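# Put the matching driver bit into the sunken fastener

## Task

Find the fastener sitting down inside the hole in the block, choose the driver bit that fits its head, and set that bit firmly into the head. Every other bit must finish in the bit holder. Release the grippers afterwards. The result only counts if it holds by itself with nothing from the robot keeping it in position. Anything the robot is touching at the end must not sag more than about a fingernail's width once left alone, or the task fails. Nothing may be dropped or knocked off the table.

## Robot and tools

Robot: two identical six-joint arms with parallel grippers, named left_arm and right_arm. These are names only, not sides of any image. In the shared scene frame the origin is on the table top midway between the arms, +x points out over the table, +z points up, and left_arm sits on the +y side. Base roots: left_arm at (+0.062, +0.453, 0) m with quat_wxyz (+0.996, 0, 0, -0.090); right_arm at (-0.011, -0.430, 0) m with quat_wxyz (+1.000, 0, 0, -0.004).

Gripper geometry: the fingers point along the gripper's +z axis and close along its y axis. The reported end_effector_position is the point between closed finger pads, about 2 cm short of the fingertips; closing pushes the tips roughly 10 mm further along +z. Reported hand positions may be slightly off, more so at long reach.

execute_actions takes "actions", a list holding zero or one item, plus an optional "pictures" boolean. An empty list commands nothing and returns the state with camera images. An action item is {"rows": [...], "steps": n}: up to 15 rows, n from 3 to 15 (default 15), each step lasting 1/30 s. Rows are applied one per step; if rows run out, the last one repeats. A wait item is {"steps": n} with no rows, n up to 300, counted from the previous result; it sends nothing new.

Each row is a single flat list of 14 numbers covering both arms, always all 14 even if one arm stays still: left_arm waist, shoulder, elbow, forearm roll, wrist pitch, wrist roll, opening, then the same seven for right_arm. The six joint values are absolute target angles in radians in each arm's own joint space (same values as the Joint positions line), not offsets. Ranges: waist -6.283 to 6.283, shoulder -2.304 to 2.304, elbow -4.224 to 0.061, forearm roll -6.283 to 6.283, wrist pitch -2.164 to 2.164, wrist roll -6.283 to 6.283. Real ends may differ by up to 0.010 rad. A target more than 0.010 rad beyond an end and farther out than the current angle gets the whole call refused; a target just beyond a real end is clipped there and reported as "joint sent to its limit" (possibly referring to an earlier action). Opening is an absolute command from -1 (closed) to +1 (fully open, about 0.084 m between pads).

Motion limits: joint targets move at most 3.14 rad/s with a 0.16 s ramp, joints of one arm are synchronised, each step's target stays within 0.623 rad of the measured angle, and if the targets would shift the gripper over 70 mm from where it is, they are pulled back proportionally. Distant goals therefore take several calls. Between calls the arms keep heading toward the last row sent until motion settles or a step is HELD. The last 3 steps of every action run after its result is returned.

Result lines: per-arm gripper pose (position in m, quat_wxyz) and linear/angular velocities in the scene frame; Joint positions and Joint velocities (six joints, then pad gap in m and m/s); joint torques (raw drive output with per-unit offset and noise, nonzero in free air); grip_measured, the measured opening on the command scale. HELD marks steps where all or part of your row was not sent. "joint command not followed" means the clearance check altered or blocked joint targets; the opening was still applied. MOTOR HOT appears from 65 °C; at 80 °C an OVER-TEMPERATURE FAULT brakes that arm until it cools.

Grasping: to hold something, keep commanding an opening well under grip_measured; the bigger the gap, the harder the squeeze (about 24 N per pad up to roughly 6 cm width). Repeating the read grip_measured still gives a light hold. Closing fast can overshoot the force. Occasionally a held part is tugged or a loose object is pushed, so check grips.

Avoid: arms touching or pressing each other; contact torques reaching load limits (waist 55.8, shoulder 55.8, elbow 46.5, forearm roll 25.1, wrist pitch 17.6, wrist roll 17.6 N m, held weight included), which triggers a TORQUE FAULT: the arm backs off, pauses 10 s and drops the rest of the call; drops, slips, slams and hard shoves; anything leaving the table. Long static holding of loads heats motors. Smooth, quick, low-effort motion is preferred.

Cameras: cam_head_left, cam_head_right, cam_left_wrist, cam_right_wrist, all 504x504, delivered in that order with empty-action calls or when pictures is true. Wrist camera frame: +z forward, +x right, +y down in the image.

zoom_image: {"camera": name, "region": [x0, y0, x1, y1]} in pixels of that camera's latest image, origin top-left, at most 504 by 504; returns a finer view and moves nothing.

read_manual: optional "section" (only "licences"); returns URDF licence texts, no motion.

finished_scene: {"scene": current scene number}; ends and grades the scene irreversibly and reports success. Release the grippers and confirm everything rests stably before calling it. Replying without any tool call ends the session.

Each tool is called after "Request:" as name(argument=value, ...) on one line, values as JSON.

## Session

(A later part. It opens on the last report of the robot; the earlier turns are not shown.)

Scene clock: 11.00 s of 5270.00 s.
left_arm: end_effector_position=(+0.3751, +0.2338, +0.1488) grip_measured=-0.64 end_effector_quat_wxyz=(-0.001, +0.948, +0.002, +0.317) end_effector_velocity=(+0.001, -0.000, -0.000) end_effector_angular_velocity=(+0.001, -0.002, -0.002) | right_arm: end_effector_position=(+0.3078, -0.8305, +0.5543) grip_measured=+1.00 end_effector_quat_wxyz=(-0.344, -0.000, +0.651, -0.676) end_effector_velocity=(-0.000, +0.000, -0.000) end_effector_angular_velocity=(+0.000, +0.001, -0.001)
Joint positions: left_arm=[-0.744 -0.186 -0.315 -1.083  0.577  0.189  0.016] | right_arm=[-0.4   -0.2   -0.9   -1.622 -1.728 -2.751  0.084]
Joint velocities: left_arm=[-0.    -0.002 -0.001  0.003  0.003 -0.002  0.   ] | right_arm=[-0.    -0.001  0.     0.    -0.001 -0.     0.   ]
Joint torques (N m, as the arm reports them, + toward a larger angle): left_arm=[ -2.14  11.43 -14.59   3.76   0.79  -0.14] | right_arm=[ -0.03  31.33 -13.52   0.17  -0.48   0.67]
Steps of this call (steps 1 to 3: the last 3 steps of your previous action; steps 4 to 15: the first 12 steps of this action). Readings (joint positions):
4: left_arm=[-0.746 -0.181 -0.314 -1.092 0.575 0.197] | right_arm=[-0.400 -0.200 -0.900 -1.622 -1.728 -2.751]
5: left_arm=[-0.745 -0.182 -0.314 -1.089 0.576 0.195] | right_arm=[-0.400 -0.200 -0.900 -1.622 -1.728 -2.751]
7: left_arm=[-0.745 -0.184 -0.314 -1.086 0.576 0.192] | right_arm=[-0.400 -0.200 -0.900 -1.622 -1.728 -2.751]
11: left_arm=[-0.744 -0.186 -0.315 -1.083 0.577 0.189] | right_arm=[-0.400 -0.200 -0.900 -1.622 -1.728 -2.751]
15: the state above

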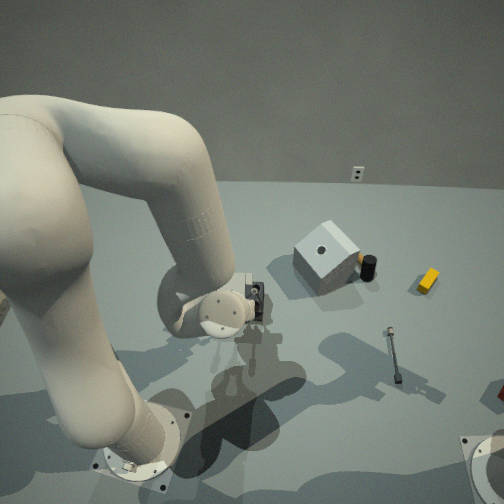

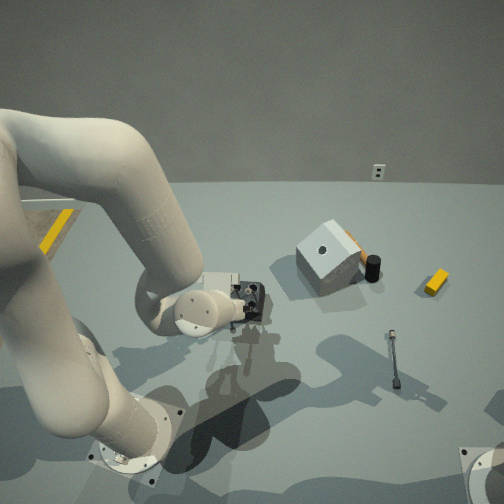

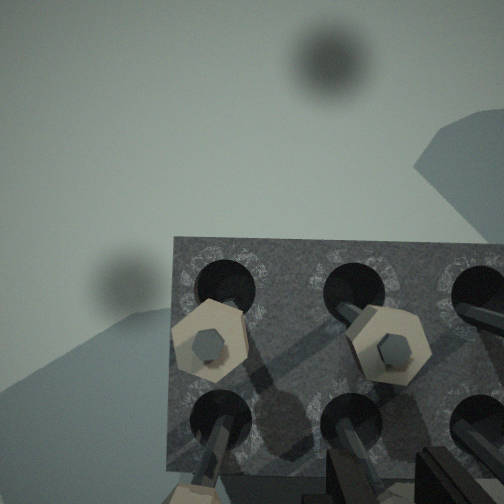

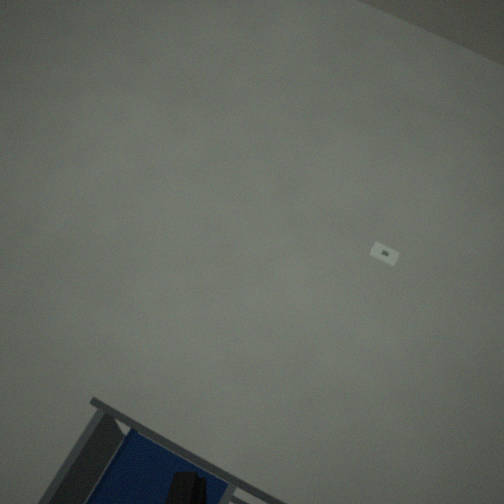

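Request:
execute_actions(actions=[{"rows":[[-0.751,-0.167,-0.31,-1.111,0.57,0.215,-0.9,-0.4,-0.2,-0.9,-1.622,-1.728,-2.751,1],[-0.7585,-0.148,-0.3057,-1.141,0.5645,0.2415,-0.9,-0.4,-0.2,-0.9,-1.622,-1.728,-2.751,1],[-0.7665,-0.1285,-0.3015,-1.172,0.5595,0.269,-0.9,-0.4,-0.2,-0.9,-1.622,-1.728,-2.751,1],[-0.7745,-0.1093,-0.2976,-1.203,0.555,0.2965,-0.9,-0.4,-0.2,-0.9,-1.622,-1.728,-2.751,1],[-0.7825,-0.09,-0.294,-1.235,0.551,0.325,-0.9,-0.4,-0.2,-0.9,-1.622,-1.728,-2.751,1],[-0.7905,-0.071,-0.2905,-1.267,0.548,0.354,-0.9,-0.4,-0.2,-0.9,-1.622,-1.728,-2.751,1],[-0.7985,-0.052,-0.287,-1.299,0.5455,0.384,-0.9,-0.4,-0.2,-0.9,-1.622,-1.728,-2.751,1],[-0.8064,-0.0328,-0.2842,-1.3327,0.5434,0.4138,-0.9,-0.4,-0.2,-0.9,-1.622,-1.728,-2.751,1],[-0.8145,-0.014,-0.2815,-1.367,0.542,0.445,-0.9,-0.4,-0.2,-0.9,-1.622,-1.728,-2.751,1],[-0.823,0.005,-0.279,-1.402,0.5415,0.476,-0.9,-0.4,-0.2,-0.9,-1.622,-1.728,-2.751,1],[-0.831,0.024,-0.2766,-1.438,0.5415,0.508,-0.9,-0.4,-0.2,-0.9,-1.622,-1.728,-2.751,1],[-0.839,0.0425,-0.2745,-1.474,0.542,0.54,-0.9,-0.4,-0.2,-0.9,-1.622,-1.728,-2.751,1],[-0.8475,0.0615,-0.2727,-1.51,0.5435,0.574,-0.9,-0.4,-0.2,-0.9,-1.622,-1.728,-2.751,1],[-0.856,0.08,-0.271,-1.547,0.5455,0.608,-0.9,-0.4,-0.2,-0.9,-1.622,-1.728,-2.751,1],[-0.864,0.099,-0.2697,-1.583,0.548,0.642,-0.9,-0.4,-0.2,-0.9,-1.622,-1.728,-2.751,1]],"steps":15}])

Request:
execute_actions(actions=[{"steps":12}], pictures=true)

Request:
zoom_image(camera="cam_left_wrist", region=[265,345,375,455])

Scene clock: 11.77 s of 5270.00 s.
left_arm: end_effector_position=(+0.3567, +0.2333, +0.1810) grip_measured=-0.64 end_effector_quat_wxyz=(-0.001, +0.948, +0.001, +0.318) end_effector_velocity=(-0.070, -0.004, +0.125) end_effector_angular_velocity=(-0.007, -0.013, +0.002) | right_arm: end_effector_position=(+0.3078, -0.8305, +0.5543) grip_measured=+1.00 end_effector_quat_wxyz=(-0.344, -0.000, +0.651, -0.676) end_effector_velocity=(-0.000, -0.000, +0.000) end_effector_angular_velocity=(-0.000, -0.000, -0.000)
Joint positions: left_arm=[-0.802 -0.045 -0.287 -1.315  0.547  0.397  0.016] | right_arm=[-0.4   -0.2   -0.9   -1.622 -1.728 -2.751  0.084]
Joint velocities: left_arm=[-0.232  0.544  0.084 -0.96  -0.053  0.861 -0.   ] | right_arm=[-0.  0. -0. -0. -0. -0.  0.]
Joint torques (N m, as the arm reports them, + toward a larger angle): left_arm=[ -4.4   13.47 -17.39   3.82   0.83  -0.37] | right_arm=[ -1.28  30.57 -13.27   0.15  -0.5    0.68]
Steps of this call (steps 1 to 3: the last 3 steps of your previous action; steps 4 to 11: the robot went on to your last target; steps 12 to 23: the first 12 steps of this action). Readings (joint positions):
12: left_arm=[-0.744 -0.186 -0.315 -1.082 0.577 0.189] | right_arm=[-0.400 -0.200 -0.900 -1.622 -1.728 -2.751]
13: left_arm=[-0.744 -0.185 -0.314 -1.085 0.576 0.191] | right_arm=[-0.400 -0.200 -0.900 -1.622 -1.728 -2.751]
15: left_arm=[-0.749 -0.172 -0.311 -1.106 0.572 0.210] | right_arm=[-0.400 -0.200 -0.900 -1.622 -1.728 -2.751]
19: left_arm=[-0.772 -0.115 -0.299 -1.195 0.557 0.290] | right_arm=[-0.400 -0.200 -0.900 -1.622 -1.728 -2.751]
23: the state above

Scene clock: 12.17 s of 5270.00 s.
left_arm: end_effector_position=(+0.3379, +0.2331, +0.2125) grip_measured=-0.64 end_effector_quat_wxyz=(-0.001, +0.948, +0.001, +0.318) end_effector_velocity=(-0.007, +0.001, +0.009) end_effector_angular_velocity=(+0.004, +0.005, -0.006) | right_arm: end_effector_position=(+0.3078, -0.8305, +0.5543) grip_measured=+1.00 end_effector_quat_wxyz=(-0.344, -0.000, +0.651, -0.676) end_effector_velocity=(-0.000, -0.000, -0.000) end_effector_angular_velocity=(-0.000, +0.001, -0.000)
Joint positions: left_arm=[-0.862  0.094 -0.27  -1.574  0.548  0.634  0.016] | right_arm=[-0.4   -0.2   -0.9   -1.622 -1.728 -2.751  0.084]
Joint velocities: left_arm=[-0.019  0.043  0.005 -0.085  0.002  0.084 -0.   ] | right_arm=[-0.    -0.001  0.    -0.    -0.001  0.     0.   ]
Joint torques (N m, as the arm reports them, + toward a larger angle): left_arm=[ -6.23   2.78 -21.49   6.4    0.75  -0.01] | right_arm=[  0.8   31.12 -12.77   0.15  -0.56   0.63]
Kept back: nothing.
Steps of this call (steps 1 to 3: the last 3 steps of your previous action; steps 4 to 12: the robot went on to your last target). Readings (joint positions):
1: left_arm=[-0.809 -0.026 -0.284 -1.347 0.545 0.426] | right_arm=[-0.400 -0.200 -0.900 -1.622 -1.728 -2.751]
2: left_arm=[-0.817 -0.008 -0.282 -1.380 0.544 0.456] | right_arm=[-0.400 -0.200 -0.900 -1.622 -1.728 -2.751]
4: left_arm=[-0.833 0.029 -0.277 -1.449 0.544 0.519] | right_arm=[-0.400 -0.200 -0.900 -1.622 -1.728 -2.751]
8: left_arm=[-0.856 0.082 -0.272 -1.549 0.547 0.610] | right_arm=[-0.400 -0.200 -0.900 -1.622 -1.728 -2.751]
12: the state above

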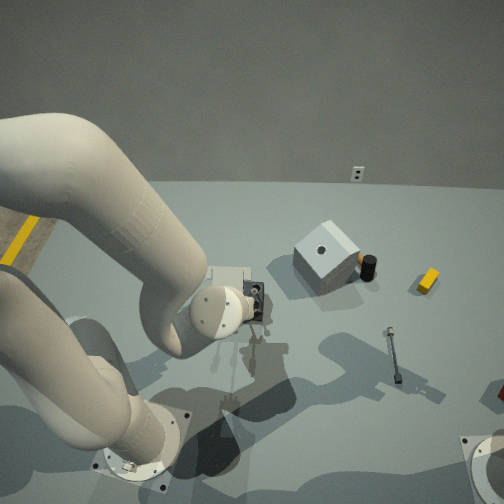

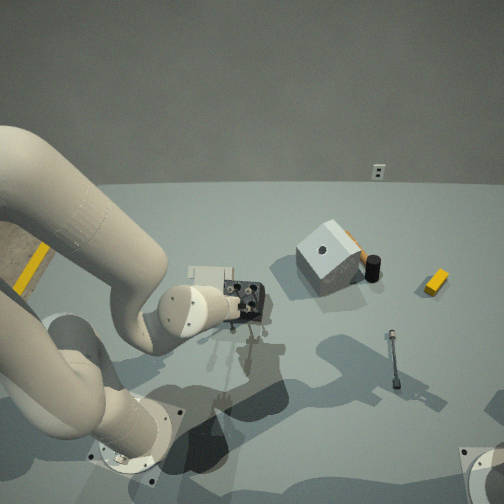

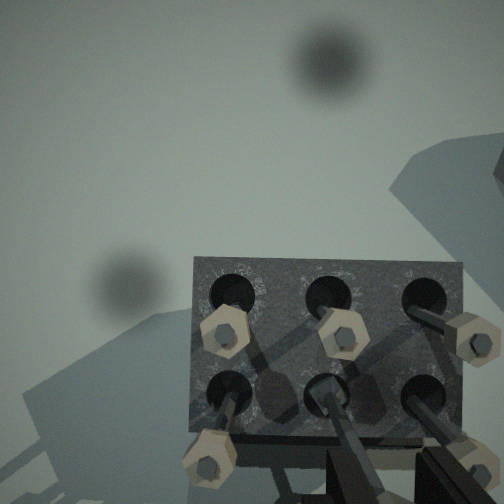

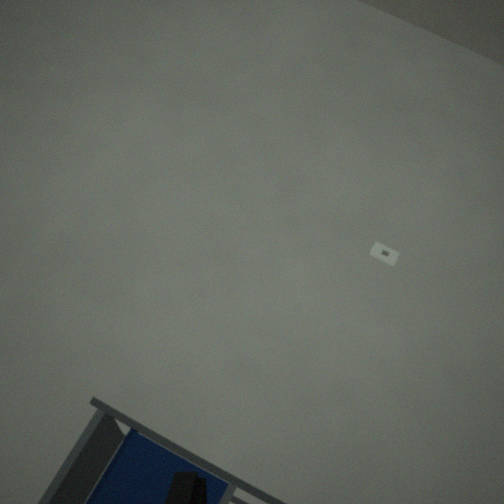

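Region (265, 345, 375, 455) of cam_left_wrist's 504x504 image, scaled by 4.582, with more detail than that image has.

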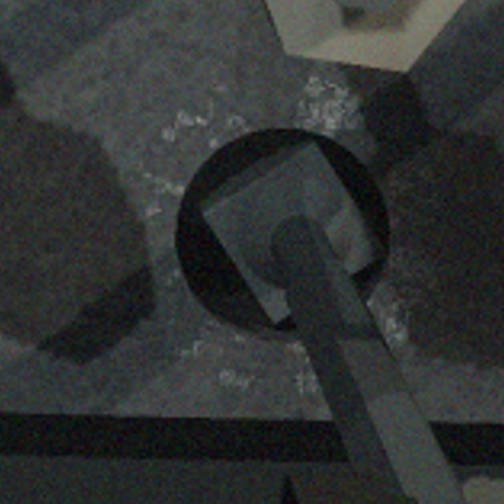

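Request:
execute_actions(actions=[{"rows":[[-0.856,0.08,-0.271,-1.547,0.5455,0.608,-0.9,-0.4,-0.2,-0.9,-1.622,-1.728,-2.751,1],[-0.8475,0.0615,-0.2727,-1.51,0.5435,0.574,-0.9,-0.4,-0.2,-0.9,-1.622,-1.728,-2.751,1],[-0.839,0.0425,-0.2745,-1.474,0.542,0.54,-0.9,-0.4,-0.2,-0.9,-1.622,-1.728,-2.751,1],[-0.831,0.024,-0.2766,-1.438,0.5415,0.508,-0.9,-0.4,-0.2,-0.9,-1.622,-1.728,-2.751,1],[-0.823,0.005,-0.279,-1.402,0.5415,0.476,-0.9,-0.4,-0.2,-0.9,-1.622,-1.728,-2.751,1],[-0.8145,-0.014,-0.2815,-1.367,0.542,0.445,-0.9,-0.4,-0.2,-0.9,-1.622,-1.728,-2.751,1],[-0.8064,-0.0328,-0.2842,-1.3327,0.5434,0.4138,-0.9,-0.4,-0.2,-0.9,-1.622,-1.728,-2.751,1],[-0.7985,-0.052,-0.287,-1.299,0.5455,0.384,-0.9,-0.4,-0.2,-0.9,-1.622,-1.728,-2.751,1],[-0.7905,-0.071,-0.2905,-1.267,0.548,0.354,-0.9,-0.4,-0.2,-0.9,-1.622,-1.728,-2.751,1],[-0.7825,-0.09,-0.294,-1.235,0.551,0.325,-0.9,-0.4,-0.2,-0.9,-1.622,-1.728,-2.751,1],[-0.7745,-0.1093,-0.2976,-1.203,0.555,0.2965,-0.9,-0.4,-0.2,-0.9,-1.622,-1.728,-2.751,1],[-0.7665,-0.1285,-0.3015,-1.172,0.5595,0.269,-0.9,-0.4,-0.2,-0.9,-1.622,-1.728,-2.751,1],[-0.7585,-0.148,-0.3057,-1.141,0.5645,0.2415,-0.9,-0.4,-0.2,-0.9,-1.622,-1.728,-2.751,1],[-0.751,-0.167,-0.31,-1.111,0.57,0.215,-0.9,-0.4,-0.2,-0.9,-1.622,-1.728,-2.751,1],[-0.7452,-0.1826,-0.3138,-1.088,0.5753,0.194,-0.9,-0.4,-0.2,-0.9,-1.622,-1.728,-2.751,1]],"steps":15}])

Request:
execute_actions(actions=[{"rows":[[-0.7452,-0.1826,-0.3138,-1.088,0.5753,0.194,-0.9,-0.4,-0.2,-0.9,-1.622,-1.728,-2.751,1],[-0.7452,-0.1826,-0.3138,-1.088,0.5753,0.194,-0.9,-0.4,-0.2,-0.9,-1.622,-1.728,-2.751,1],[-0.7452,-0.1826,-0.3138,-1.088,0.5753,0.194,-0.9,-0.4,-0.2,-0.9,-1.622,-1.728,-2.751,1],[-0.7452,-0.1826,-0.3138,-1.088,0.5753,0.194,-0.9,-0.4,-0.2,-0.9,-1.622,-1.728,-2.751,1],[-0.7452,-0.1826,-0.3138,-1.088,0.5753,0.194,-0.9,-0.4,-0.2,-0.9,-1.622,-1.728,-2.751,1],[-0.7452,-0.1826,-0.3138,-1.088,0.5753,0.194,-0.9,-0.4,-0.2,-0.9,-1.622,-1.728,-2.751,1],[-0.7452,-0.1826,-0.3138,-1.088,0.5753,0.194,-0.9,-0.4,-0.2,-0.9,-1.622,-1.728,-2.751,1],[-0.7452,-0.1826,-0.3138,-1.088,0.5753,0.194,-0.9,-0.4,-0.2,-0.9,-1.622,-1.728,-2.751,1],[-0.7452,-0.1826,-0.3138,-1.088,0.5753,0.194,-0.7,-0.4,-0.2,-0.9,-1.622,-1.728,-2.751,1],[-0.7452,-0.1826,-0.3138,-1.088,0.5753,0.194,-0.6,-0.4,-0.2,-0.9,-1.622,-1.728,-2.751,1],[-0.7452,-0.1826,-0.3138,-1.088,0.5753,0.194,-0.5,-0.4,-0.2,-0.9,-1.622,-1.728,-2.751,1],[-0.7452,-0.1826,-0.3138,-1.088,0.5753,0.194,-0.35,-0.4,-0.2,-0.9,-1.622,-1.728,-2.751,1],[-0.7452,-0.1826,-0.3138,-1.088,0.5753,0.194,-0.25,-0.4,-0.2,-0.9,-1.622,-1.728,-2.751,1]],"steps":15}])

Request:
execute_actions(actions=[{"rows":[[-0.7585,-0.148,-0.3057,-1.141,0.5645,0.2415,-0.25,-0.4,-0.2,-0.9,-1.622,-1.728,-2.751,1],[-0.7745,-0.1093,-0.2976,-1.203,0.555,0.2965,-0.25,-0.4,-0.2,-0.9,-1.622,-1.728,-2.751,1],[-0.7905,-0.071,-0.2905,-1.267,0.548,0.354,-0.25,-0.4,-0.2,-0.9,-1.622,-1.728,-2.751,1],[-0.8064,-0.0328,-0.2842,-1.3327,0.5434,0.4138,-0.25,-0.4,-0.2,-0.9,-1.622,-1.728,-2.751,1],[-0.823,0.005,-0.279,-1.402,0.5415,0.476,-0.25,-0.4,-0.2,-0.9,-1.622,-1.728,-2.751,1],[-0.823,0.005,-0.279,-1.402,0.5415,0.476,-0.25,-0.4,-0.2,-0.9,-1.622,-1.728,-2.751,1],[-0.823,0.005,-0.279,-1.402,0.5415,0.476,-0.25,-0.4,-0.2,-0.9,-1.622,-1.728,-2.751,1],[-0.823,0.005,-0.279,-1.402,0.5415,0.476,-0.25,-0.4,-0.2,-0.9,-1.622,-1.728,-2.751,1],[-0.837,-0.014,-0.295,-1.417,0.545,0.478,-0.25,-0.4,-0.2,-0.9,-1.622,-1.728,-2.751,1],[-0.851,-0.032,-0.312,-1.432,0.549,0.48,-0.25,-0.4,-0.2,-0.9,-1.622,-1.728,-2.751,1],[-0.865,-0.047,-0.33,-1.447,0.552,0.482,-0.25,-0.4,-0.2,-0.9,-1.622,-1.728,-2.751,1],[-0.879,-0.062,-0.346,-1.462,0.556,0.484,-0.25,-0.4,-0.2,-0.9,-1.622,-1.728,-2.751,1],[-0.893,-0.076,-0.362,-1.477,0.56,0.487,-0.25,-0.4,-0.2,-0.9,-1.622,-1.728,-2.751,1],[-0.9066,-0.089,-0.377,-1.491,0.5638,0.489,-0.25,-0.4,-0.2,-0.9,-1.622,-1.728,-2.751,1]],"steps":15}])

Request:
execute_actions(actions=[{"rows":[[-0.9066,-0.089,-0.377,-1.491,0.5638,0.489,-0.25,-0.4,-0.2,-0.9,-1.622,-1.728,-2.751,1],[-0.9066,-0.089,-0.377,-1.491,0.5638,0.489,-0.25,-0.4,-0.2,-0.9,-1.622,-1.728,-2.751,1],[-0.9066,-0.089,-0.377,-1.491,0.5638,0.489,-0.25,-0.4,-0.2,-0.9,-1.622,-1.728,-2.751,1],[-0.8919,-0.1218,-0.3818,-1.4334,0.5626,0.4372,-0.25,-0.4,-0.2,-0.9,-1.622,-1.728,-2.751,1]],"steps":15}], pictures=true)

Scene clock: 14.00 s of 5270.00 s.
left_arm: end_effector_position=(+0.3560, +0.2333, +0.1820) grip_measured=-0.64 end_effector_quat_wxyz=(-0.001, +0.948, +0.001, +0.318) end_effector_velocity=(+0.073, +0.004, -0.126) end_effector_angular_velocity=(+0.010, +0.005, +0.005) | right_arm: end_effector_position=(+0.3078, -0.8305, +0.5543) grip_measured=+1.00 end_effector_quat_wxyz=(-0.344, -0.000, +0.651, -0.676) end_effector_velocity=(-0.000, +0.000, +0.001) end_effector_angular_velocity=(-0.001, -0.001, +0.001)
Joint positions: left_arm=[-0.804 -0.04  -0.286 -1.323  0.546  0.406  0.016] | right_arm=[-0.4   -0.2   -0.9   -1.622 -1.728 -2.751  0.084]
Joint velocities: left_arm=[ 0.235 -0.556 -0.088  0.974  0.059 -0.878  0.   ] | right_arm=[ 0.     0.001 -0.    -0.     0.     0.     0.   ]
Joint torques (N m, as the arm reports them, + toward a larger angle): left_arm=[ -5.89   9.11 -17.51   5.26   1.18  -0.24] | right_arm=[ -1.28  31.42 -13.37  -0.29  -0.47   0.64]
Steps of this call (steps 1 to 30: the robot went on to your last target; steps 31 to 43: nothing new was sent; steps 44 to 55: the first 12 steps of this action). Readings (joint positions):
44: left_arm=[-0.864 0.099 -0.270 -1.583 0.548 0.642] | right_arm=[-0.400 -0.200 -0.900 -1.622 -1.728 -2.751]
45: left_arm=[-0.863 0.098 -0.270 -1.580 0.548 0.639] | right_arm=[-0.400 -0.200 -0.900 -1.622 -1.728 -2.751]
47: left_arm=[-0.858 0.085 -0.271 -1.556 0.546 0.616] | right_arm=[-0.400 -0.200 -0.900 -1.622 -1.728 -2.751]
51: left_arm=[-0.834 0.031 -0.276 -1.452 0.543 0.522] | right_arm=[-0.400 -0.200 -0.900 -1.622 -1.728 -2.751]
55: the state above

Scene clock: 14.50 s of 5270.00 s.
left_arm: end_effector_position=(+0.3745, +0.2338, +0.1501) grip_measured=-0.54 end_effector_quat_wxyz=(-0.001, +0.948, +0.002, +0.317) end_effector_velocity=(+0.002, -0.001, -0.004) end_effector_angular_velocity=(-0.001, -0.000, -0.001) | right_arm: end_effector_position=(+0.3078, -0.8305, +0.5543) grip_measured=+1.00 end_effector_quat_wxyz=(-0.344, -0.000, +0.651, -0.676) end_effector_velocity=(-0.000, +0.000, -0.000) end_effector_angular_velocity=(+0.001, +0.000, -0.001)
Joint positions: left_arm=[-0.746 -0.181 -0.313 -1.091  0.575  0.196  0.02 ] | right_arm=[-0.4   -0.2   -0.9   -1.622 -1.728 -2.751  0.084]
Joint velocities: left_arm=[ 0.006 -0.017 -0.004  0.025  0.005 -0.023  0.17 ] | right_arm=[ 0.     0.     0.001  0.001 -0.    -0.     0.   ]
Joint torques (N m, as the arm reports them, + toward a larger angle): left_arm=[ -4.52  14.38 -16.57   2.84   0.97  -0.24] | right_arm=[ -0.91  31.13 -13.43   0.09  -0.58   0.57]
Steps of this call (steps 1 to 3: the last 3 steps of your previous action; steps 4 to 15: the first 12 steps of this action). Readings (joint positions):
4: left_arm=[-0.772 -0.116 -0.300 -1.195 0.559 0.291] | right_arm=[-0.400 -0.200 -0.900 -1.622 -1.728 -2.751]
5: left_arm=[-0.765 -0.134 -0.303 -1.166 0.563 0.265] | right_arm=[-0.400 -0.200 -0.900 -1.622 -1.728 -2.751]
7: left_arm=[-0.755 -0.159 -0.309 -1.126 0.569 0.229] | right_arm=[-0.400 -0.200 -0.900 -1.622 -1.728 -2.751]
11: left_arm=[-0.748 -0.177 -0.313 -1.098 0.574 0.203] | right_arm=[-0.400 -0.200 -0.900 -1.622 -1.728 -2.751]
15: the state above

Scene clock: 15.00 s of 5270.00 s.
left_arm: end_effector_position=(+0.3525, +0.2268, +0.1883) grip_measured=-0.27 end_effector_quat_wxyz=(-0.001, +0.948, +0.001, +0.318) end_effector_velocity=(-0.027, -0.123, +0.023) end_effector_angular_velocity=(+0.026, +0.039, -0.019) | right_arm: end_effector_position=(+0.3078, -0.8305, +0.5543) grip_measured=+1.00 end_effector_quat_wxyz=(-0.344, -0.000, +0.651, -0.676) end_effector_velocity=(+0.000, +0.000, +0.000) end_effector_angular_velocity=(-0.000, -0.000, +0.001)
Joint positions: left_arm=[-0.828 -0.026 -0.296 -1.386  0.547  0.451  0.032] | right_arm=[-0.4   -0.2   -0.9   -1.622 -1.728 -2.751  0.084]
Joint velocities: left_arm=[-0.31  -0.135 -0.252 -0.56   0.029  0.321 -0.   ] | right_arm=[ 0.001 -0.    -0.001 -0.     0.    -0.    -0.   ]
Joint torques (N m, as the arm reports them, + toward a larger angle): left_arm=[ -3.14   1.17 -22.06   5.13   0.6   -0.51] | right_arm=[ -0.48  31.45 -13.34   0.29  -0.42   0.59]
Steps of this call (steps 1 to 3: the last 3 steps of your previous action; steps 4 to 15: the first 12 steps of this action). Readings (joint positions):
4: left_arm=[-0.745 -0.182 -0.314 -1.089 0.575 0.195] | right_arm=[-0.400 -0.200 -0.900 -1.622 -1.728 -2.751]
5: left_arm=[-0.746 -0.181 -0.313 -1.091 0.575 0.197] | right_arm=[-0.400 -0.200 -0.900 -1.622 -1.728 -2.751]
7: left_arm=[-0.754 -0.161 -0.309 -1.124 0.569 0.227] | right_arm=[-0.400 -0.200 -0.900 -1.622 -1.728 -2.751]
11: left_arm=[-0.793 -0.066 -0.291 -1.279 0.552 0.365] | right_arm=[-0.400 -0.200 -0.900 -1.622 -1.728 -2.751]
15: the state above

Scene clock: 15.50 s of 5270.00 s.
left_arm: end_effector_position=(+0.3530, +0.1886, +0.1834) grip_measured=-0.27 end_effector_quat_wxyz=(-0.000, +0.948, -0.000, +0.317) end_effector_velocity=(+0.004, -0.005, -0.006) end_effector_angular_velocity=(-0.006, -0.002, +0.000) | right_arm: end_effector_position=(+0.3078, -0.8305, +0.5543) grip_measured=+1.00 end_effector_quat_wxyz=(-0.344, -0.000, +0.651, -0.676) end_effector_velocity=(-0.001, -0.000, -0.001) end_effector_angular_velocity=(+0.002, -0.001, -0.002)
Joint positions: left_arm=[-0.892 -0.118 -0.38  -1.438  0.563  0.442  0.032] | right_arm=[-0.4   -0.2   -0.9   -1.622 -1.728 -2.751  0.084]
Joint velocities: left_arm=[ 0.004 -0.033 -0.014  0.045  0.002 -0.049 -0.   ] | right_arm=[-0.001 -0.     0.     0.003  0.001  0.    -0.   ]
Joint torques (N m, as the arm reports them, + toward a larger angle): left_arm=[ -6.59  14.76 -18.5    3.77   0.63  -0.13] | right_arm=[ -0.59  31.65 -13.12   0.46  -0.52   0.66]
Steps of this call (steps 1 to 3: the last 3 steps of your previous action; steps 4 to 15: the first 12 steps of this action). Readings (joint positions):
4: left_arm=[-0.876 -0.063 -0.344 -1.452 0.556 0.478] | right_arm=[-0.400 -0.200 -0.900 -1.622 -1.728 -2.751]
5: left_arm=[-0.885 -0.071 -0.355 -1.464 0.558 0.481] | right_arm=[-0.400 -0.200 -0.900 -1.622 -1.728 -2.751]
7: left_arm=[-0.896 -0.081 -0.366 -1.477 0.561 0.485] | right_arm=[-0.400 -0.200 -0.900 -1.622 -1.728 -2.751]
11: left_arm=[-0.895 -0.107 -0.377 -1.452 0.562 0.457] | right_arm=[-0.400 -0.200 -0.900 -1.622 -1.728 -2.751]
15: the state above

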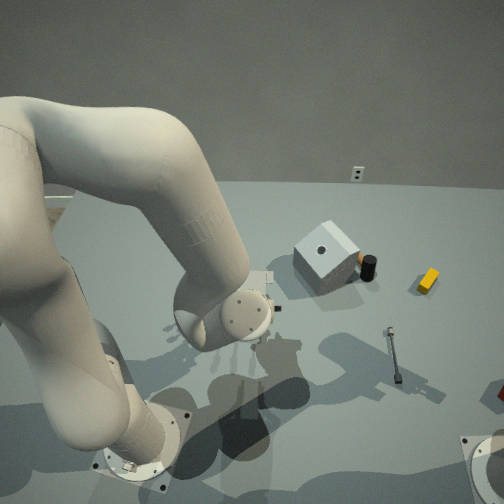

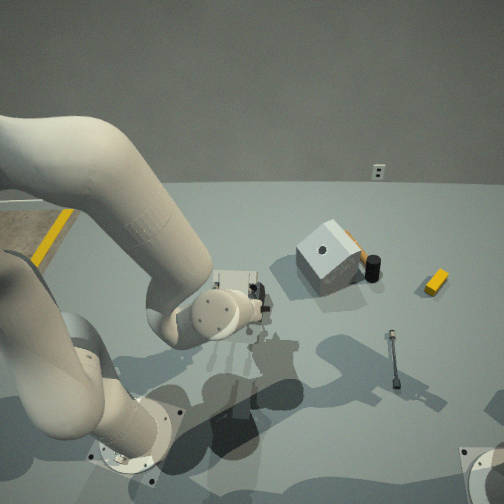

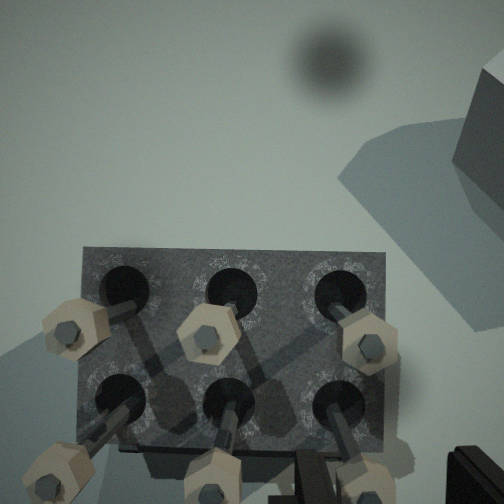

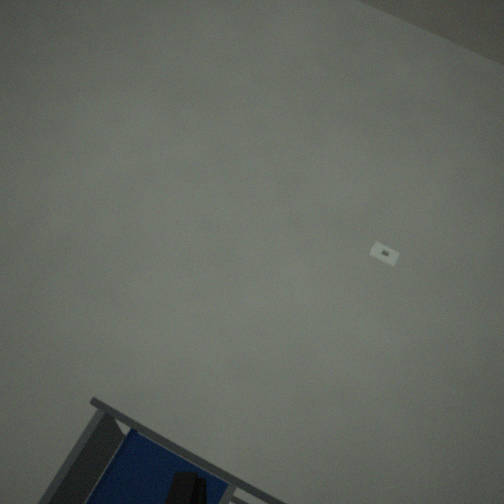

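Request:
execute_actions(actions=[{"rows":[[-0.8775,-0.1548,-0.3873,-1.3766,0.5633,0.3864,-0.25,-0.4,-0.2,-0.9,-1.622,-1.728,-2.751,1],[-0.8775,-0.1548,-0.3873,-1.3766,0.5633,0.3864,-0.25,-0.4,-0.2,-0.9,-1.622,-1.728,-2.751,1],[-0.8633,-0.188,-0.3937,-1.3209,0.5661,0.3367,-0.25,-0.4,-0.2,-0.9,-1.622,-1.728,-2.751,1],[-0.8633,-0.188,-0.3937,-1.3209,0.5661,0.3367,-0.25,-0.4,-0.2,-0.9,-1.622,-1.728,-2.751,1],[-0.8493,-0.2214,-0.4009,-1.2663,0.5707,0.2882,-0.25,-0.4,-0.2,-0.9,-1.622,-1.728,-2.751,1],[-0.8493,-0.2214,-0.4009,-1.2663,0.5707,0.2882,-0.25,-0.4,-0.2,-0.9,-1.622,-1.728,-2.751,1],[-0.8355,-0.2551,-0.4089,-1.2127,0.5774,0.2408,-0.25,-0.4,-0.2,-0.9,-1.622,-1.728,-2.751,1]],"steps":14}])

Request:
execute_actions(actions=[{"rows":[[-0.8355,-0.2551,-0.4089,-1.2127,0.5774,0.2408,-0.32,-0.4,-0.2,-0.9,-1.622,-1.728,-2.751,1],[-0.8355,-0.2551,-0.4089,-1.2127,0.5774,0.2408,-0.4,-0.4,-0.2,-0.9,-1.622,-1.728,-2.751,1],[-0.8355,-0.2551,-0.4089,-1.2127,0.5774,0.2408,-0.47,-0.4,-0.2,-0.9,-1.622,-1.728,-2.751,1],[-0.8355,-0.2551,-0.4089,-1.2127,0.5774,0.2408,-0.54,-0.4,-0.2,-0.9,-1.622,-1.728,-2.751,1],[-0.8355,-0.2551,-0.4089,-1.2127,0.5774,0.2408,-0.6,-0.4,-0.2,-0.9,-1.622,-1.728,-2.751,1],[-0.8355,-0.2551,-0.4089,-1.2127,0.5774,0.2408,-0.66,-0.4,-0.2,-0.9,-1.622,-1.728,-2.751,1],[-0.8355,-0.2551,-0.4089,-1.2127,0.5774,0.2408,-0.74,-0.4,-0.2,-0.9,-1.622,-1.728,-2.751,1],[-0.8355,-0.2551,-0.4089,-1.2127,0.5774,0.2408,-0.82,-0.4,-0.2,-0.9,-1.622,-1.728,-2.751,1],[-0.8355,-0.2551,-0.4089,-1.2127,0.5774,0.2408,-0.9,-0.4,-0.2,-0.9,-1.622,-1.728,-2.751,1]],"steps":12}])

Request:
execute_actions(actions=[{"rows":[[-0.8424,-0.2382,-0.4048,-1.2394,0.5738,0.2644,-0.9,-0.4,-0.2,-0.9,-1.622,-1.728,-2.751,1],[-0.8493,-0.2214,-0.4009,-1.2663,0.5707,0.2882,-0.9,-0.4,-0.2,-0.9,-1.622,-1.728,-2.751,1],[-0.8563,-0.2047,-0.3972,-1.2935,0.5682,0.3123,-0.9,-0.4,-0.2,-0.9,-1.622,-1.728,-2.751,1],[-0.8633,-0.188,-0.3937,-1.3209,0.5661,0.3367,-0.9,-0.4,-0.2,-0.9,-1.622,-1.728,-2.751,1],[-0.8704,-0.1714,-0.3904,-1.3487,0.5645,0.3614,-0.9,-0.4,-0.2,-0.9,-1.622,-1.728,-2.751,1],[-0.8775,-0.1548,-0.3873,-1.3766,0.5633,0.3864,-0.9,-0.4,-0.2,-0.9,-1.622,-1.728,-2.751,1],[-0.8847,-0.1383,-0.3845,-1.405,0.5627,0.4117,-0.9,-0.4,-0.2,-0.9,-1.622,-1.728,-2.751,1],[-0.8919,-0.1218,-0.3818,-1.4334,0.5626,0.4372,-0.9,-0.4,-0.2,-0.9,-1.622,-1.728,-2.751,1],[-0.8992,-0.1054,-0.3793,-1.462,0.563,0.463,-0.9,-0.4,-0.2,-0.9,-1.622,-1.728,-2.751,1],[-0.9066,-0.089,-0.377,-1.491,0.5638,0.489,-0.9,-0.4,-0.2,-0.9,-1.622,-1.728,-2.751,1],[-0.914,-0.0728,-0.375,-1.5205,0.5652,0.5155,-0.9,-0.4,-0.2,-0.9,-1.622,-1.728,-2.751,1],[-0.9215,-0.0566,-0.3732,-1.5501,0.567,0.5422,-0.9,-0.4,-0.2,-0.9,-1.622,-1.728,-2.751,1],[-0.929,-0.0404,-0.3716,-1.58,0.5694,0.5692,-0.9,-0.4,-0.2,-0.9,-1.622,-1.728,-2.751,1],[-0.9366,-0.0243,-0.3701,-1.61,0.5722,0.5964,-0.9,-0.4,-0.2,-0.9,-1.622,-1.728,-2.751,1],[-0.9442,-0.0083,-0.3688,-1.6404,0.5755,0.6239,-0.9,-0.4,-0.2,-0.9,-1.622,-1.728,-2.751,1]],"steps":15}])

Request:
execute_actions(actions=[{"steps":12}], pictures=true)

Request:
zoom_image(camera="cam_left_wrist", region=[275,345,385,455])

Scene clock: 16.63 s of 5270.00 s.
left_arm: end_effector_position=(+0.3699, +0.1883, +0.1542) grip_measured=-0.27 end_effector_quat_wxyz=(-0.001, +0.948, -0.001, +0.317) end_effector_velocity=(+0.037, +0.001, -0.072) end_effector_angular_velocity=(+0.000, +0.010, -0.004) | right_arm: end_effector_position=(+0.3078, -0.8305, +0.5543) grip_measured=+1.00 end_effector_quat_wxyz=(-0.344, -0.000, +0.651, -0.676) end_effector_velocity=(-0.000, +0.000, +0.000) end_effector_angular_velocity=(-0.000, +0.000, -0.000)
Joint positions: left_arm=[-0.845 -0.232 -0.403 -1.252  0.574  0.276  0.032] | right_arm=[-0.4   -0.2   -0.9   -1.622 -1.728 -2.751  0.084]
Joint velocities: left_arm=[ 0.111 -0.269 -0.057  0.428  0.038 -0.378 -0.   ] | right_arm=[-0.  0.  0.  0. -0. -0. -0.]
Joint torques (N m, as the arm reports them, + toward a larger angle): left_arm=[ -8.87  24.11 -16.34  -0.6    0.91  -0.2 ] | right_arm=[ -0.52  31.93 -13.37  -0.3   -0.55   0.54]
Steps of this call (steps 1 to 3: the last 3 steps of your previous action; steps 4 to 15: the robot went on to your last target; steps 16 to 23: nothing new was sent; steps 24 to 34: the first 11 steps of this action). Readings (joint positions):
24: left_arm=[-0.892 -0.122 -0.382 -1.433 0.563 0.437] | right_arm=[-0.400 -0.200 -0.900 -1.622 -1.728 -2.751]
25: left_arm=[-0.891 -0.123 -0.382 -1.431 0.563 0.434] | right_arm=[-0.400 -0.200 -0.900 -1.622 -1.728 -2.751]
27: left_arm=[-0.885 -0.137 -0.385 -1.406 0.563 0.412] | right_arm=[-0.400 -0.200 -0.900 -1.622 -1.728 -2.751]
31: left_arm=[-0.862 -0.191 -0.395 -1.317 0.568 0.334] | right_arm=[-0.400 -0.200 -0.900 -1.622 -1.728 -2.751]
34: the state above

Scene clock: 17.03 s of 5270.00 s.
left_arm: end_effector_position=(+0.3734, +0.1879, +0.1484) grip_measured=-0.65 end_effector_quat_wxyz=(+0.000, +0.948, -0.000, +0.317) end_effector_velocity=(+0.000, -0.001, -0.000) end_effector_angular_velocity=(-0.003, -0.000, -0.001) | right_arm: end_effector_position=(+0.3078, -0.8305, +0.5543) grip_measured=+1.00 end_effector_quat_wxyz=(-0.344, -0.000, +0.651, -0.676) end_effector_velocity=(-0.001, -0.000, +0.000) end_effector_angular_velocity=(+0.001, -0.000, -0.001)
Joint positions: left_arm=[-0.836 -0.254 -0.409 -1.213  0.577  0.241  0.016] | right_arm=[-0.4   -0.2   -0.9   -1.622 -1.728 -2.751  0.084]
Joint velocities: left_arm=[ 0.001 -0.001 -0.001  0.007 -0.001 -0.006  0.   ] | right_arm=[-0.001  0.001  0.001  0.001  0.    -0.    -0.   ]
Joint torques (N m, as the arm reports them, + toward a larger angle): left_arm=[ -4.94  13.71 -15.33   3.57   0.79  -0.02] | right_arm=[ -1.44  31.27 -13.66  -0.16  -0.55   0.69]
Steps of this call (steps 1 to 3: the last 3 steps of your previous action; steps 4 to 12: the first 9 steps of this action). Readings (joint positions):
4: left_arm=[-0.838 -0.249 -0.408 -1.222 0.576 0.249] | right_arm=[-0.400 -0.200 -0.900 -1.622 -1.728 -2.751]
5: left_arm=[-0.837 -0.251 -0.408 -1.220 0.577 0.247] | right_arm=[-0.400 -0.200 -0.900 -1.622 -1.728 -2.751]
7: left_arm=[-0.836 -0.253 -0.408 -1.216 0.577 0.244] | right_arm=[-0.400 -0.200 -0.900 -1.622 -1.728 -2.751]
11: left_arm=[-0.836 -0.254 -0.409 -1.214 0.577 0.242] | right_arm=[-0.400 -0.200 -0.900 -1.622 -1.728 -2.751]
12: the state above

Scene clock: 17.53 s of 5270.00 s.
left_arm: end_effector_position=(+0.3551, +0.1880, +0.1808) grip_measured=-0.65 end_effector_quat_wxyz=(-0.000, +0.948, -0.000, +0.318) end_effector_velocity=(-0.070, -0.002, +0.126) end_effector_angular_velocity=(-0.005, -0.010, -0.000) | right_arm: end_effector_position=(+0.3078, -0.8305, +0.5543) grip_measured=+1.00 end_effector_quat_wxyz=(-0.344, -0.000, +0.651, -0.676) end_effector_velocity=(-0.000, -0.000, -0.000) end_effector_angular_velocity=(+0.000, -0.000, -0.001)
Joint positions: left_arm=[-0.888 -0.13  -0.384 -1.419  0.564  0.425  0.016] | right_arm=[-0.4   -0.2   -0.9   -1.622 -1.728 -2.751  0.084]
Joint velocities: left_arm=[-0.21   0.474  0.076 -0.822 -0.     0.735 -0.   ] | right_arm=[-0.001 -0.    -0.     0.    -0.    -0.    -0.   ]
Joint torques (N m, as the arm reports them, + toward a larger angle): left_arm=[ -4.88  13.73 -20.76   3.79   1.11  -0.35] | right_arm=[ -1.47  30.56 -13.34   0.17  -0.55   0.75]
Steps of this call (steps 1 to 3: the last 3 steps of your previous action; steps 4 to 15: the first 12 steps of this action). Readings (joint positions):
4: left_arm=[-0.836 -0.254 -0.409 -1.213 0.577 0.241] | right_arm=[-0.400 -0.200 -0.900 -1.622 -1.728 -2.751]
5: left_arm=[-0.836 -0.253 -0.409 -1.215 0.577 0.243] | right_arm=[-0.400 -0.200 -0.900 -1.622 -1.728 -2.751]
7: left_arm=[-0.841 -0.242 -0.406 -1.235 0.575 0.261] | right_arm=[-0.400 -0.200 -0.900 -1.622 -1.728 -2.751]
11: left_arm=[-0.862 -0.192 -0.395 -1.315 0.567 0.332] | right_arm=[-0.400 -0.200 -0.900 -1.622 -1.728 -2.751]
15: the state above

Scene clock: 17.93 s of 5270.00 s.
left_arm: end_effector_position=(+0.3367, +0.1880, +0.2121) grip_measured=-0.65 end_effector_quat_wxyz=(-0.000, +0.948, -0.000, +0.318) end_effector_velocity=(-0.006, +0.000, +0.009) end_effector_angular_velocity=(+0.003, +0.003, -0.002) | right_arm: end_effector_position=(+0.3078, -0.8305, +0.5543) grip_measured=+1.00 end_effector_quat_wxyz=(-0.344, -0.000, +0.651, -0.676) end_effector_velocity=(+0.000, -0.000, -0.000) end_effector_angular_velocity=(-0.000, +0.001, +0.001)
Joint positions: left_arm=[-0.942 -0.012 -0.369 -1.633  0.575  0.618  0.016] | right_arm=[-0.4   -0.2   -0.9   -1.622 -1.728 -2.751  0.084]
Joint velocities: left_arm=[-0.017  0.035  0.003 -0.068  0.006  0.064  0.   ] | right_arm=[-0.    -0.001  0.    -0.001 -0.     0.     0.   ]
Joint torques (N m, as the arm reports them, + toward a larger angle): left_arm=[ -3.2   10.02 -21.03   5.26   0.62  -0.08] | right_arm=[ -0.98  31.34 -13.23   0.14  -0.44   0.69]
Kept back: nothing.
Steps of this call (steps 1 to 3: the last 3 steps of your previous action; steps 4 to 12: the robot went on to your last target). Readings (joint positions):
1: left_arm=[-0.895 -0.115 -0.381 -1.447 0.565 0.450] | right_arm=[-0.400 -0.200 -0.900 -1.622 -1.728 -2.751]
2: left_arm=[-0.903 -0.099 -0.379 -1.475 0.565 0.475] | right_arm=[-0.400 -0.200 -0.900 -1.622 -1.728 -2.751]
4: left_arm=[-0.917 -0.067 -0.375 -1.533 0.568 0.527] | right_arm=[-0.400 -0.200 -0.900 -1.622 -1.728 -2.751]
8: left_arm=[-0.937 -0.023 -0.370 -1.613 0.574 0.599] | right_arm=[-0.400 -0.200 -0.900 -1.622 -1.728 -2.751]
12: the state above

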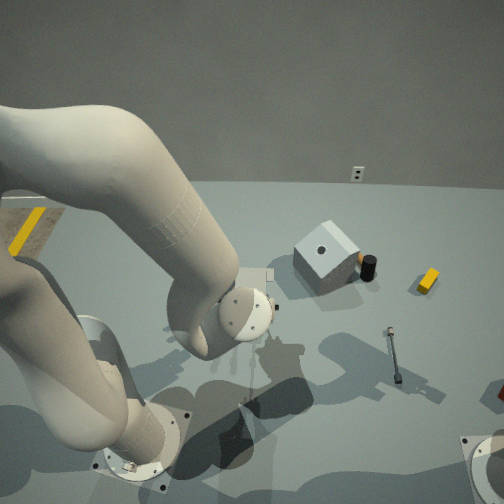

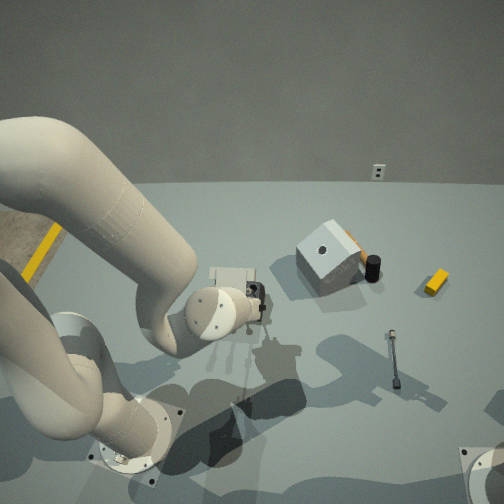

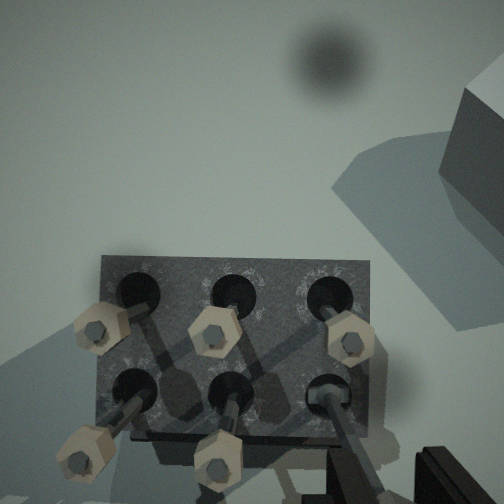

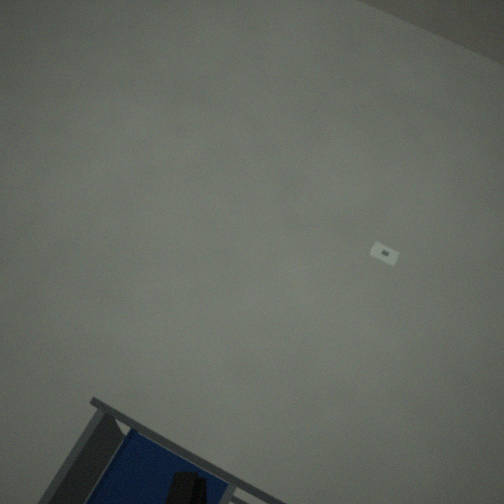

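Region (275, 345, 385, 455) of cam_left_wrist's 504x504 image, scaled by 4.582, with more detail than that image has.

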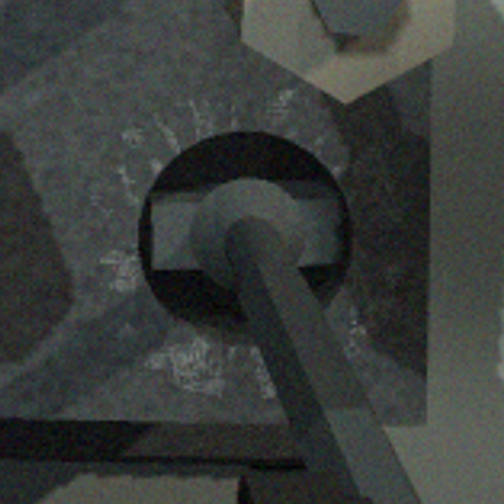

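Request:
execute_actions(actions=[{"rows":[[-0.9366,-0.0243,-0.3701,-1.61,0.5722,0.5964,-0.9,-0.4,-0.2,-0.9,-1.622,-1.728,-2.751,1],[-0.929,-0.0404,-0.3716,-1.58,0.5694,0.5692,-0.9,-0.4,-0.2,-0.9,-1.622,-1.728,-2.751,1],[-0.9215,-0.0566,-0.3732,-1.5501,0.567,0.5422,-0.9,-0.4,-0.2,-0.9,-1.622,-1.728,-2.751,1],[-0.914,-0.0728,-0.375,-1.5205,0.5652,0.5155,-0.9,-0.4,-0.2,-0.9,-1.622,-1.728,-2.751,1],[-0.9066,-0.089,-0.377,-1.491,0.5638,0.489,-0.9,-0.4,-0.2,-0.9,-1.622,-1.728,-2.751,1],[-0.8992,-0.1054,-0.3793,-1.462,0.563,0.463,-0.9,-0.4,-0.2,-0.9,-1.622,-1.728,-2.751,1],[-0.8919,-0.1218,-0.3818,-1.4334,0.5626,0.4372,-0.9,-0.4,-0.2,-0.9,-1.622,-1.728,-2.751,1],[-0.8847,-0.1383,-0.3845,-1.405,0.5627,0.4117,-0.9,-0.4,-0.2,-0.9,-1.622,-1.728,-2.751,1],[-0.8775,-0.1548,-0.3873,-1.3766,0.5633,0.3864,-0.9,-0.4,-0.2,-0.9,-1.622,-1.728,-2.751,1],[-0.8704,-0.1714,-0.3904,-1.3487,0.5645,0.3614,-0.9,-0.4,-0.2,-0.9,-1.622,-1.728,-2.751,1],[-0.8633,-0.188,-0.3937,-1.3209,0.5661,0.3367,-0.9,-0.4,-0.2,-0.9,-1.622,-1.728,-2.751,1],[-0.8563,-0.2047,-0.3972,-1.2935,0.5682,0.3123,-0.9,-0.4,-0.2,-0.9,-1.622,-1.728,-2.751,1],[-0.8493,-0.2214,-0.4009,-1.2663,0.5707,0.2882,-0.9,-0.4,-0.2,-0.9,-1.622,-1.728,-2.751,1],[-0.8424,-0.2382,-0.4048,-1.2394,0.5738,0.2644,-0.9,-0.4,-0.2,-0.9,-1.622,-1.728,-2.751,1],[-0.8365,-0.2525,-0.4083,-1.2167,0.5769,0.2443,-0.9,-0.4,-0.2,-0.9,-1.622,-1.728,-2.751,1]],"steps":15}])

Request:
execute_actions(actions=[{"rows":[[-0.8365,-0.2525,-0.4083,-1.2167,0.5769,0.2443,-0.9,-0.4,-0.2,-0.9,-1.622,-1.728,-2.751,1]],"steps":8}])

Request:
execute_actions(actions=[{"rows":[[-0.8365,-0.2525,-0.4083,-1.2167,0.5769,0.2443,-0.7,-0.4,-0.2,-0.9,-1.622,-1.728,-2.751,1],[-0.8365,-0.2525,-0.4083,-1.2167,0.5769,0.2443,-0.6,-0.4,-0.2,-0.9,-1.622,-1.728,-2.751,1],[-0.8365,-0.2525,-0.4083,-1.2167,0.5769,0.2443,-0.5,-0.4,-0.2,-0.9,-1.622,-1.728,-2.751,1],[-0.8365,-0.2525,-0.4083,-1.2167,0.5769,0.2443,-0.35,-0.4,-0.2,-0.9,-1.622,-1.728,-2.751,1],[-0.8365,-0.2525,-0.4083,-1.2167,0.5769,0.2443,-0.25,-0.4,-0.2,-0.9,-1.622,-1.728,-2.751,1],[-0.8493,-0.2214,-0.4009,-1.2663,0.5707,0.2882,-0.25,-0.4,-0.2,-0.9,-1.622,-1.728,-2.751,1],[-0.8633,-0.188,-0.3937,-1.3209,0.5661,0.3367,-0.25,-0.4,-0.2,-0.9,-1.622,-1.728,-2.751,1],[-0.8775,-0.1548,-0.3873,-1.3766,0.5633,0.3864,-0.25,-0.4,-0.2,-0.9,-1.622,-1.728,-2.751,1],[-0.8919,-0.1218,-0.3818,-1.4334,0.5626,0.4372,-0.25,-0.4,-0.2,-0.9,-1.622,-1.728,-2.751,1],[-0.9066,-0.089,-0.377,-1.491,0.5638,0.489,-0.25,-0.4,-0.2,-0.9,-1.622,-1.728,-2.751,1]],"steps":14}])

Request:
execute_actions(actions=[{"rows":[[-0.885,-0.088,-0.389,-1.49,0.556,0.514,-0.25,-0.4,-0.2,-0.9,-1.622,-1.728,-2.751,1],[-0.865,-0.088,-0.401,-1.49,0.548,0.539,-0.25,-0.4,-0.2,-0.9,-1.622,-1.728,-2.751,1],[-0.845,-0.088,-0.412,-1.49,0.541,0.56,-0.25,-0.4,-0.2,-0.9,-1.622,-1.728,-2.751,1],[-0.825,-0.09,-0.423,-1.485,0.534,0.575,-0.25,-0.4,-0.2,-0.9,-1.622,-1.728,-2.751,1],[-0.805,-0.095,-0.433,-1.475,0.527,0.582,-0.25,-0.4,-0.2,-0.9,-1.622,-1.728,-2.751,1],[-0.785,-0.1014,-0.4434,-1.4599,0.5209,0.5873,-0.25,-0.4,-0.2,-0.9,-1.622,-1.728,-2.751,1]],"steps":15}], pictures=true)

Scene clock: 19.43 s of 5270.00 s.
left_arm: end_effector_position=(+0.3550, +0.1879, +0.1810) grip_measured=-0.65 end_effector_quat_wxyz=(-0.000, +0.948, -0.000, +0.318) end_effector_velocity=(+0.071, +0.001, -0.126) end_effector_angular_velocity=(+0.007, +0.006, -0.001) | right_arm: end_effector_position=(+0.3078, -0.8305, +0.5543) grip_measured=+1.00 end_effector_quat_wxyz=(-0.344, -0.000, +0.651, -0.676) end_effector_velocity=(+0.000, +0.000, -0.001) end_effector_angular_velocity=(+0.000, +0.001, -0.000)
Joint positions: left_arm=[-0.889 -0.13  -0.384 -1.421  0.564  0.426  0.016] | right_arm=[-0.4   -0.2   -0.9   -1.622 -1.728 -2.751  0.084]
Joint velocities: left_arm=[ 0.209 -0.48  -0.079  0.828  0.005 -0.739  0.   ] | right_arm=[ 0.001 -0.001 -0.     0.001 -0.001  0.     0.   ]
Joint torques (N m, as the arm reports them, + toward a larger angle): left_arm=[ -4.16  12.43 -19.44   4.41   1.01   0.21] | right_arm=[ -0.85  31.8  -12.75   0.27  -0.65   0.75]
Steps of this call (steps 1 to 30: the robot went on to your last target; steps 31 to 33: nothing new was sent; steps 34 to 45: the first 12 steps of this action). Readings (joint positions):
34: left_arm=[-0.944 -0.008 -0.369 -1.640 0.576 0.624] | right_arm=[-0.400 -0.200 -0.900 -1.622 -1.728 -2.751]
35: left_arm=[-0.944 -0.009 -0.369 -1.638 0.575 0.621] | right_arm=[-0.400 -0.200 -0.900 -1.622 -1.728 -2.751]
37: left_arm=[-0.938 -0.020 -0.370 -1.617 0.573 0.602] | right_arm=[-0.400 -0.200 -0.900 -1.622 -1.728 -2.751]
41: left_arm=[-0.916 -0.068 -0.375 -1.529 0.567 0.523] | right_arm=[-0.400 -0.200 -0.900 -1.622 -1.728 -2.751]
45: the state above

Scene clock: 19.70 s of 5270.00 s.
left_arm: end_effector_position=(+0.3710, +0.1881, +0.1525) grip_measured=-0.65 end_effector_quat_wxyz=(-0.001, +0.948, -0.000, +0.317) end_effector_velocity=(+0.022, -0.001, -0.038) end_effector_angular_velocity=(-0.013, -0.001, +0.004) | right_arm: end_effector_position=(+0.3078, -0.8305, +0.5543) grip_measured=+1.00 end_effector_quat_wxyz=(-0.344, -0.000, +0.651, -0.676) end_effector_velocity=(-0.000, +0.000, +0.001) end_effector_angular_velocity=(-0.001, -0.001, +0.000)
Joint positions: left_arm=[-0.842 -0.239 -0.405 -1.24   0.575  0.266  0.016] | right_arm=[-0.4   -0.2   -0.9   -1.622 -1.728 -2.751  0.084]
Joint velocities: left_arm=[ 0.063 -0.147 -0.033  0.248  0.025 -0.227 -0.   ] | right_arm=[ 0.     0.001 -0.    -0.    -0.     0.     0.   ]
Joint torques (N m, as the arm reports them, + toward a larger angle): left_arm=[ -8.81  20.57 -15.73   1.02   1.11   0.21] | right_arm=[ -0.92  30.73 -13.28   0.06  -0.54   0.71]
Steps of this call (steps 1 to 3: the last 3 steps of your previous action; steps 4 to 8: the first 5 steps of this action). Readings (joint positions):
4: left_arm=[-0.861 -0.195 -0.396 -1.311 0.569 0.328] | right_arm=[-0.400 -0.200 -0.900 -1.622 -1.728 -2.751]
5: left_arm=[-0.854 -0.211 -0.399 -1.285 0.571 0.306] | right_arm=[-0.400 -0.200 -0.900 -1.622 -1.728 -2.751]
7: left_arm=[-0.845 -0.233 -0.404 -1.250 0.574 0.275] | right_arm=[-0.400 -0.200 -0.900 -1.622 -1.728 -2.751]
8: the state above

Scene clock: 20.17 s of 5270.00 s.
left_arm: end_effector_position=(+0.3646, +0.1882, +0.1642) grip_measured=-0.27 end_effector_quat_wxyz=(-0.001, +0.948, -0.000, +0.318) end_effector_velocity=(-0.094, -0.006, +0.185) end_effector_angular_velocity=(-0.012, -0.031, +0.013) | right_arm: end_effector_position=(+0.3078, -0.8305, +0.5543) grip_measured=+1.00 end_effector_quat_wxyz=(-0.344, -0.000, +0.651, -0.676) end_effector_velocity=(+0.001, -0.000, +0.000) end_effector_angular_velocity=(-0.001, -0.000, +0.001)
Joint positions: left_arm=[-0.861 -0.194 -0.396 -1.313  0.569  0.33   0.032] | right_arm=[-0.4   -0.2   -0.9   -1.622 -1.728 -2.751  0.084]
Joint velocities: left_arm=[-0.29   0.683  0.126 -1.128 -0.057  0.992  0.   ] | right_arm=[-0.    -0.    -0.001 -0.002  0.    -0.    -0.   ]
Joint torques (N m, as the arm reports them, + toward a larger angle): left_arm=[ -8.66  21.24 -18.63  -0.24   0.62  -0.29] | right_arm=[ -0.35  30.99 -13.79   0.11  -0.48   0.63]
Steps of this call (steps 1 to 3: the last 3 steps of your previous action; steps 4 to 14: the first 11 steps of this action). Readings (joint positions):
4: left_arm=[-0.838 -0.249 -0.408 -1.223 0.576 0.250] | right_arm=[-0.400 -0.200 -0.900 -1.622 -1.728 -2.751]
5: left_arm=[-0.838 -0.250 -0.408 -1.221 0.577 0.248] | right_arm=[-0.400 -0.200 -0.900 -1.622 -1.728 -2.751]
7: left_arm=[-0.837 -0.251 -0.408 -1.219 0.577 0.246] | right_arm=[-0.400 -0.200 -0.900 -1.622 -1.728 -2.751]
11: left_arm=[-0.840 -0.245 -0.406 -1.230 0.575 0.257] | right_arm=[-0.400 -0.200 -0.900 -1.622 -1.728 -2.751]
14: the state above

Scene clock: 20.67 s of 5270.00 s.
left_arm: end_effector_position=(+0.3897, +0.1869, +0.2045) grip_measured=-0.27 end_effector_quat_wxyz=(-0.000, +0.948, -0.000, +0.317) end_effector_velocity=(+0.037, +0.002, +0.010) end_effector_angular_velocity=(+0.001, +0.004, -0.005) | right_arm: end_effector_position=(+0.3078, -0.8305, +0.5543) grip_measured=+1.00 end_effector_quat_wxyz=(-0.344, -0.000, +0.651, -0.676) end_effector_velocity=(-0.001, +0.000, +0.001) end_effector_angular_velocity=(-0.001, -0.001, -0.001)
Joint positions: left_arm=[-0.795 -0.101 -0.438 -1.463  0.525  0.58   0.032] | right_arm=[-0.4   -0.2   -0.9   -1.622 -1.728 -2.751  0.084]
Joint velocities: left_arm=[ 0.103 -0.012 -0.053  0.033 -0.043  0.078  0.   ] | right_arm=[ 0.     0.002  0.001  0.001 -0.     0.     0.   ]
Joint torques (N m, as the arm reports them, + toward a larger angle): left_arm=[ -6.25  14.62 -17.51   3.78   0.91  -0.47] | right_arm=[ -1.    31.09 -13.17  -0.08  -0.56   0.59]
Steps of this call (steps 1 to 3: the last 3 steps of your previous action; steps 4 to 15: the first 12 steps of this action). Readings (joint positions):
4: left_arm=[-0.894 -0.116 -0.382 -1.442 0.565 0.444] | right_arm=[-0.400 -0.200 -0.900 -1.622 -1.728 -2.751]
5: left_arm=[-0.896 -0.108 -0.382 -1.457 0.564 0.460] | right_arm=[-0.400 -0.200 -0.900 -1.622 -1.728 -2.751]
7: left_arm=[-0.885 -0.098 -0.388 -1.474 0.557 0.494] | right_arm=[-0.400 -0.200 -0.900 -1.622 -1.728 -2.751]
11: left_arm=[-0.827 -0.096 -0.421 -1.474 0.536 0.557] | right_arm=[-0.400 -0.200 -0.900 -1.622 -1.728 -2.751]
15: the state above

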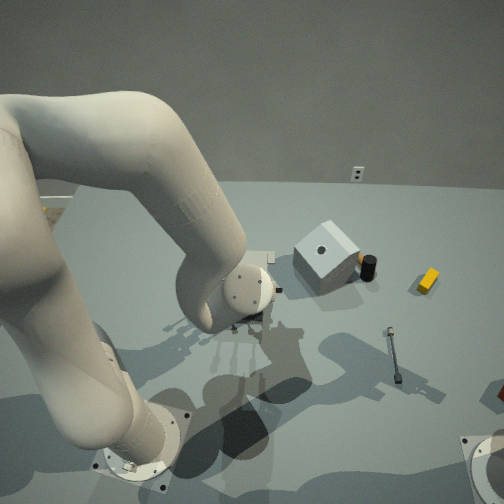

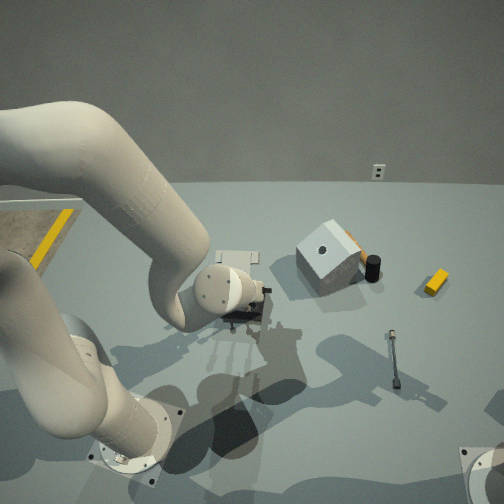

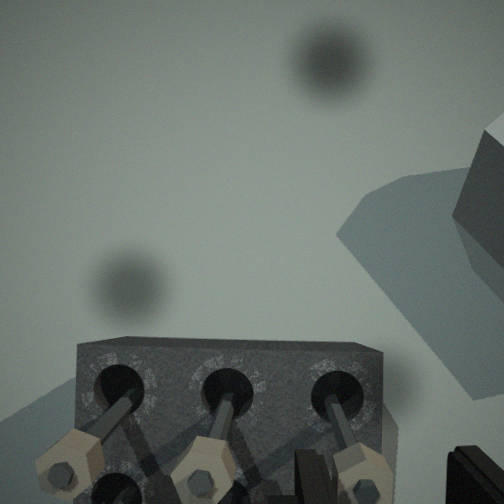

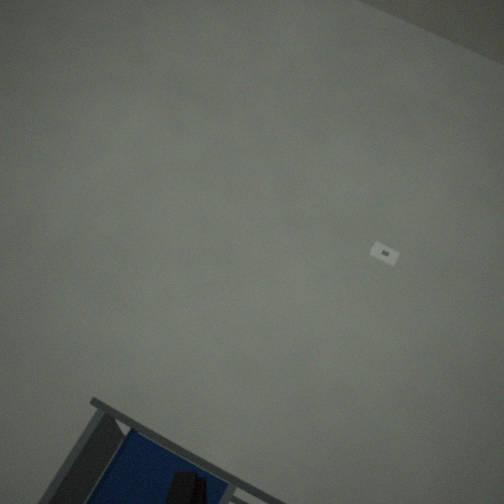

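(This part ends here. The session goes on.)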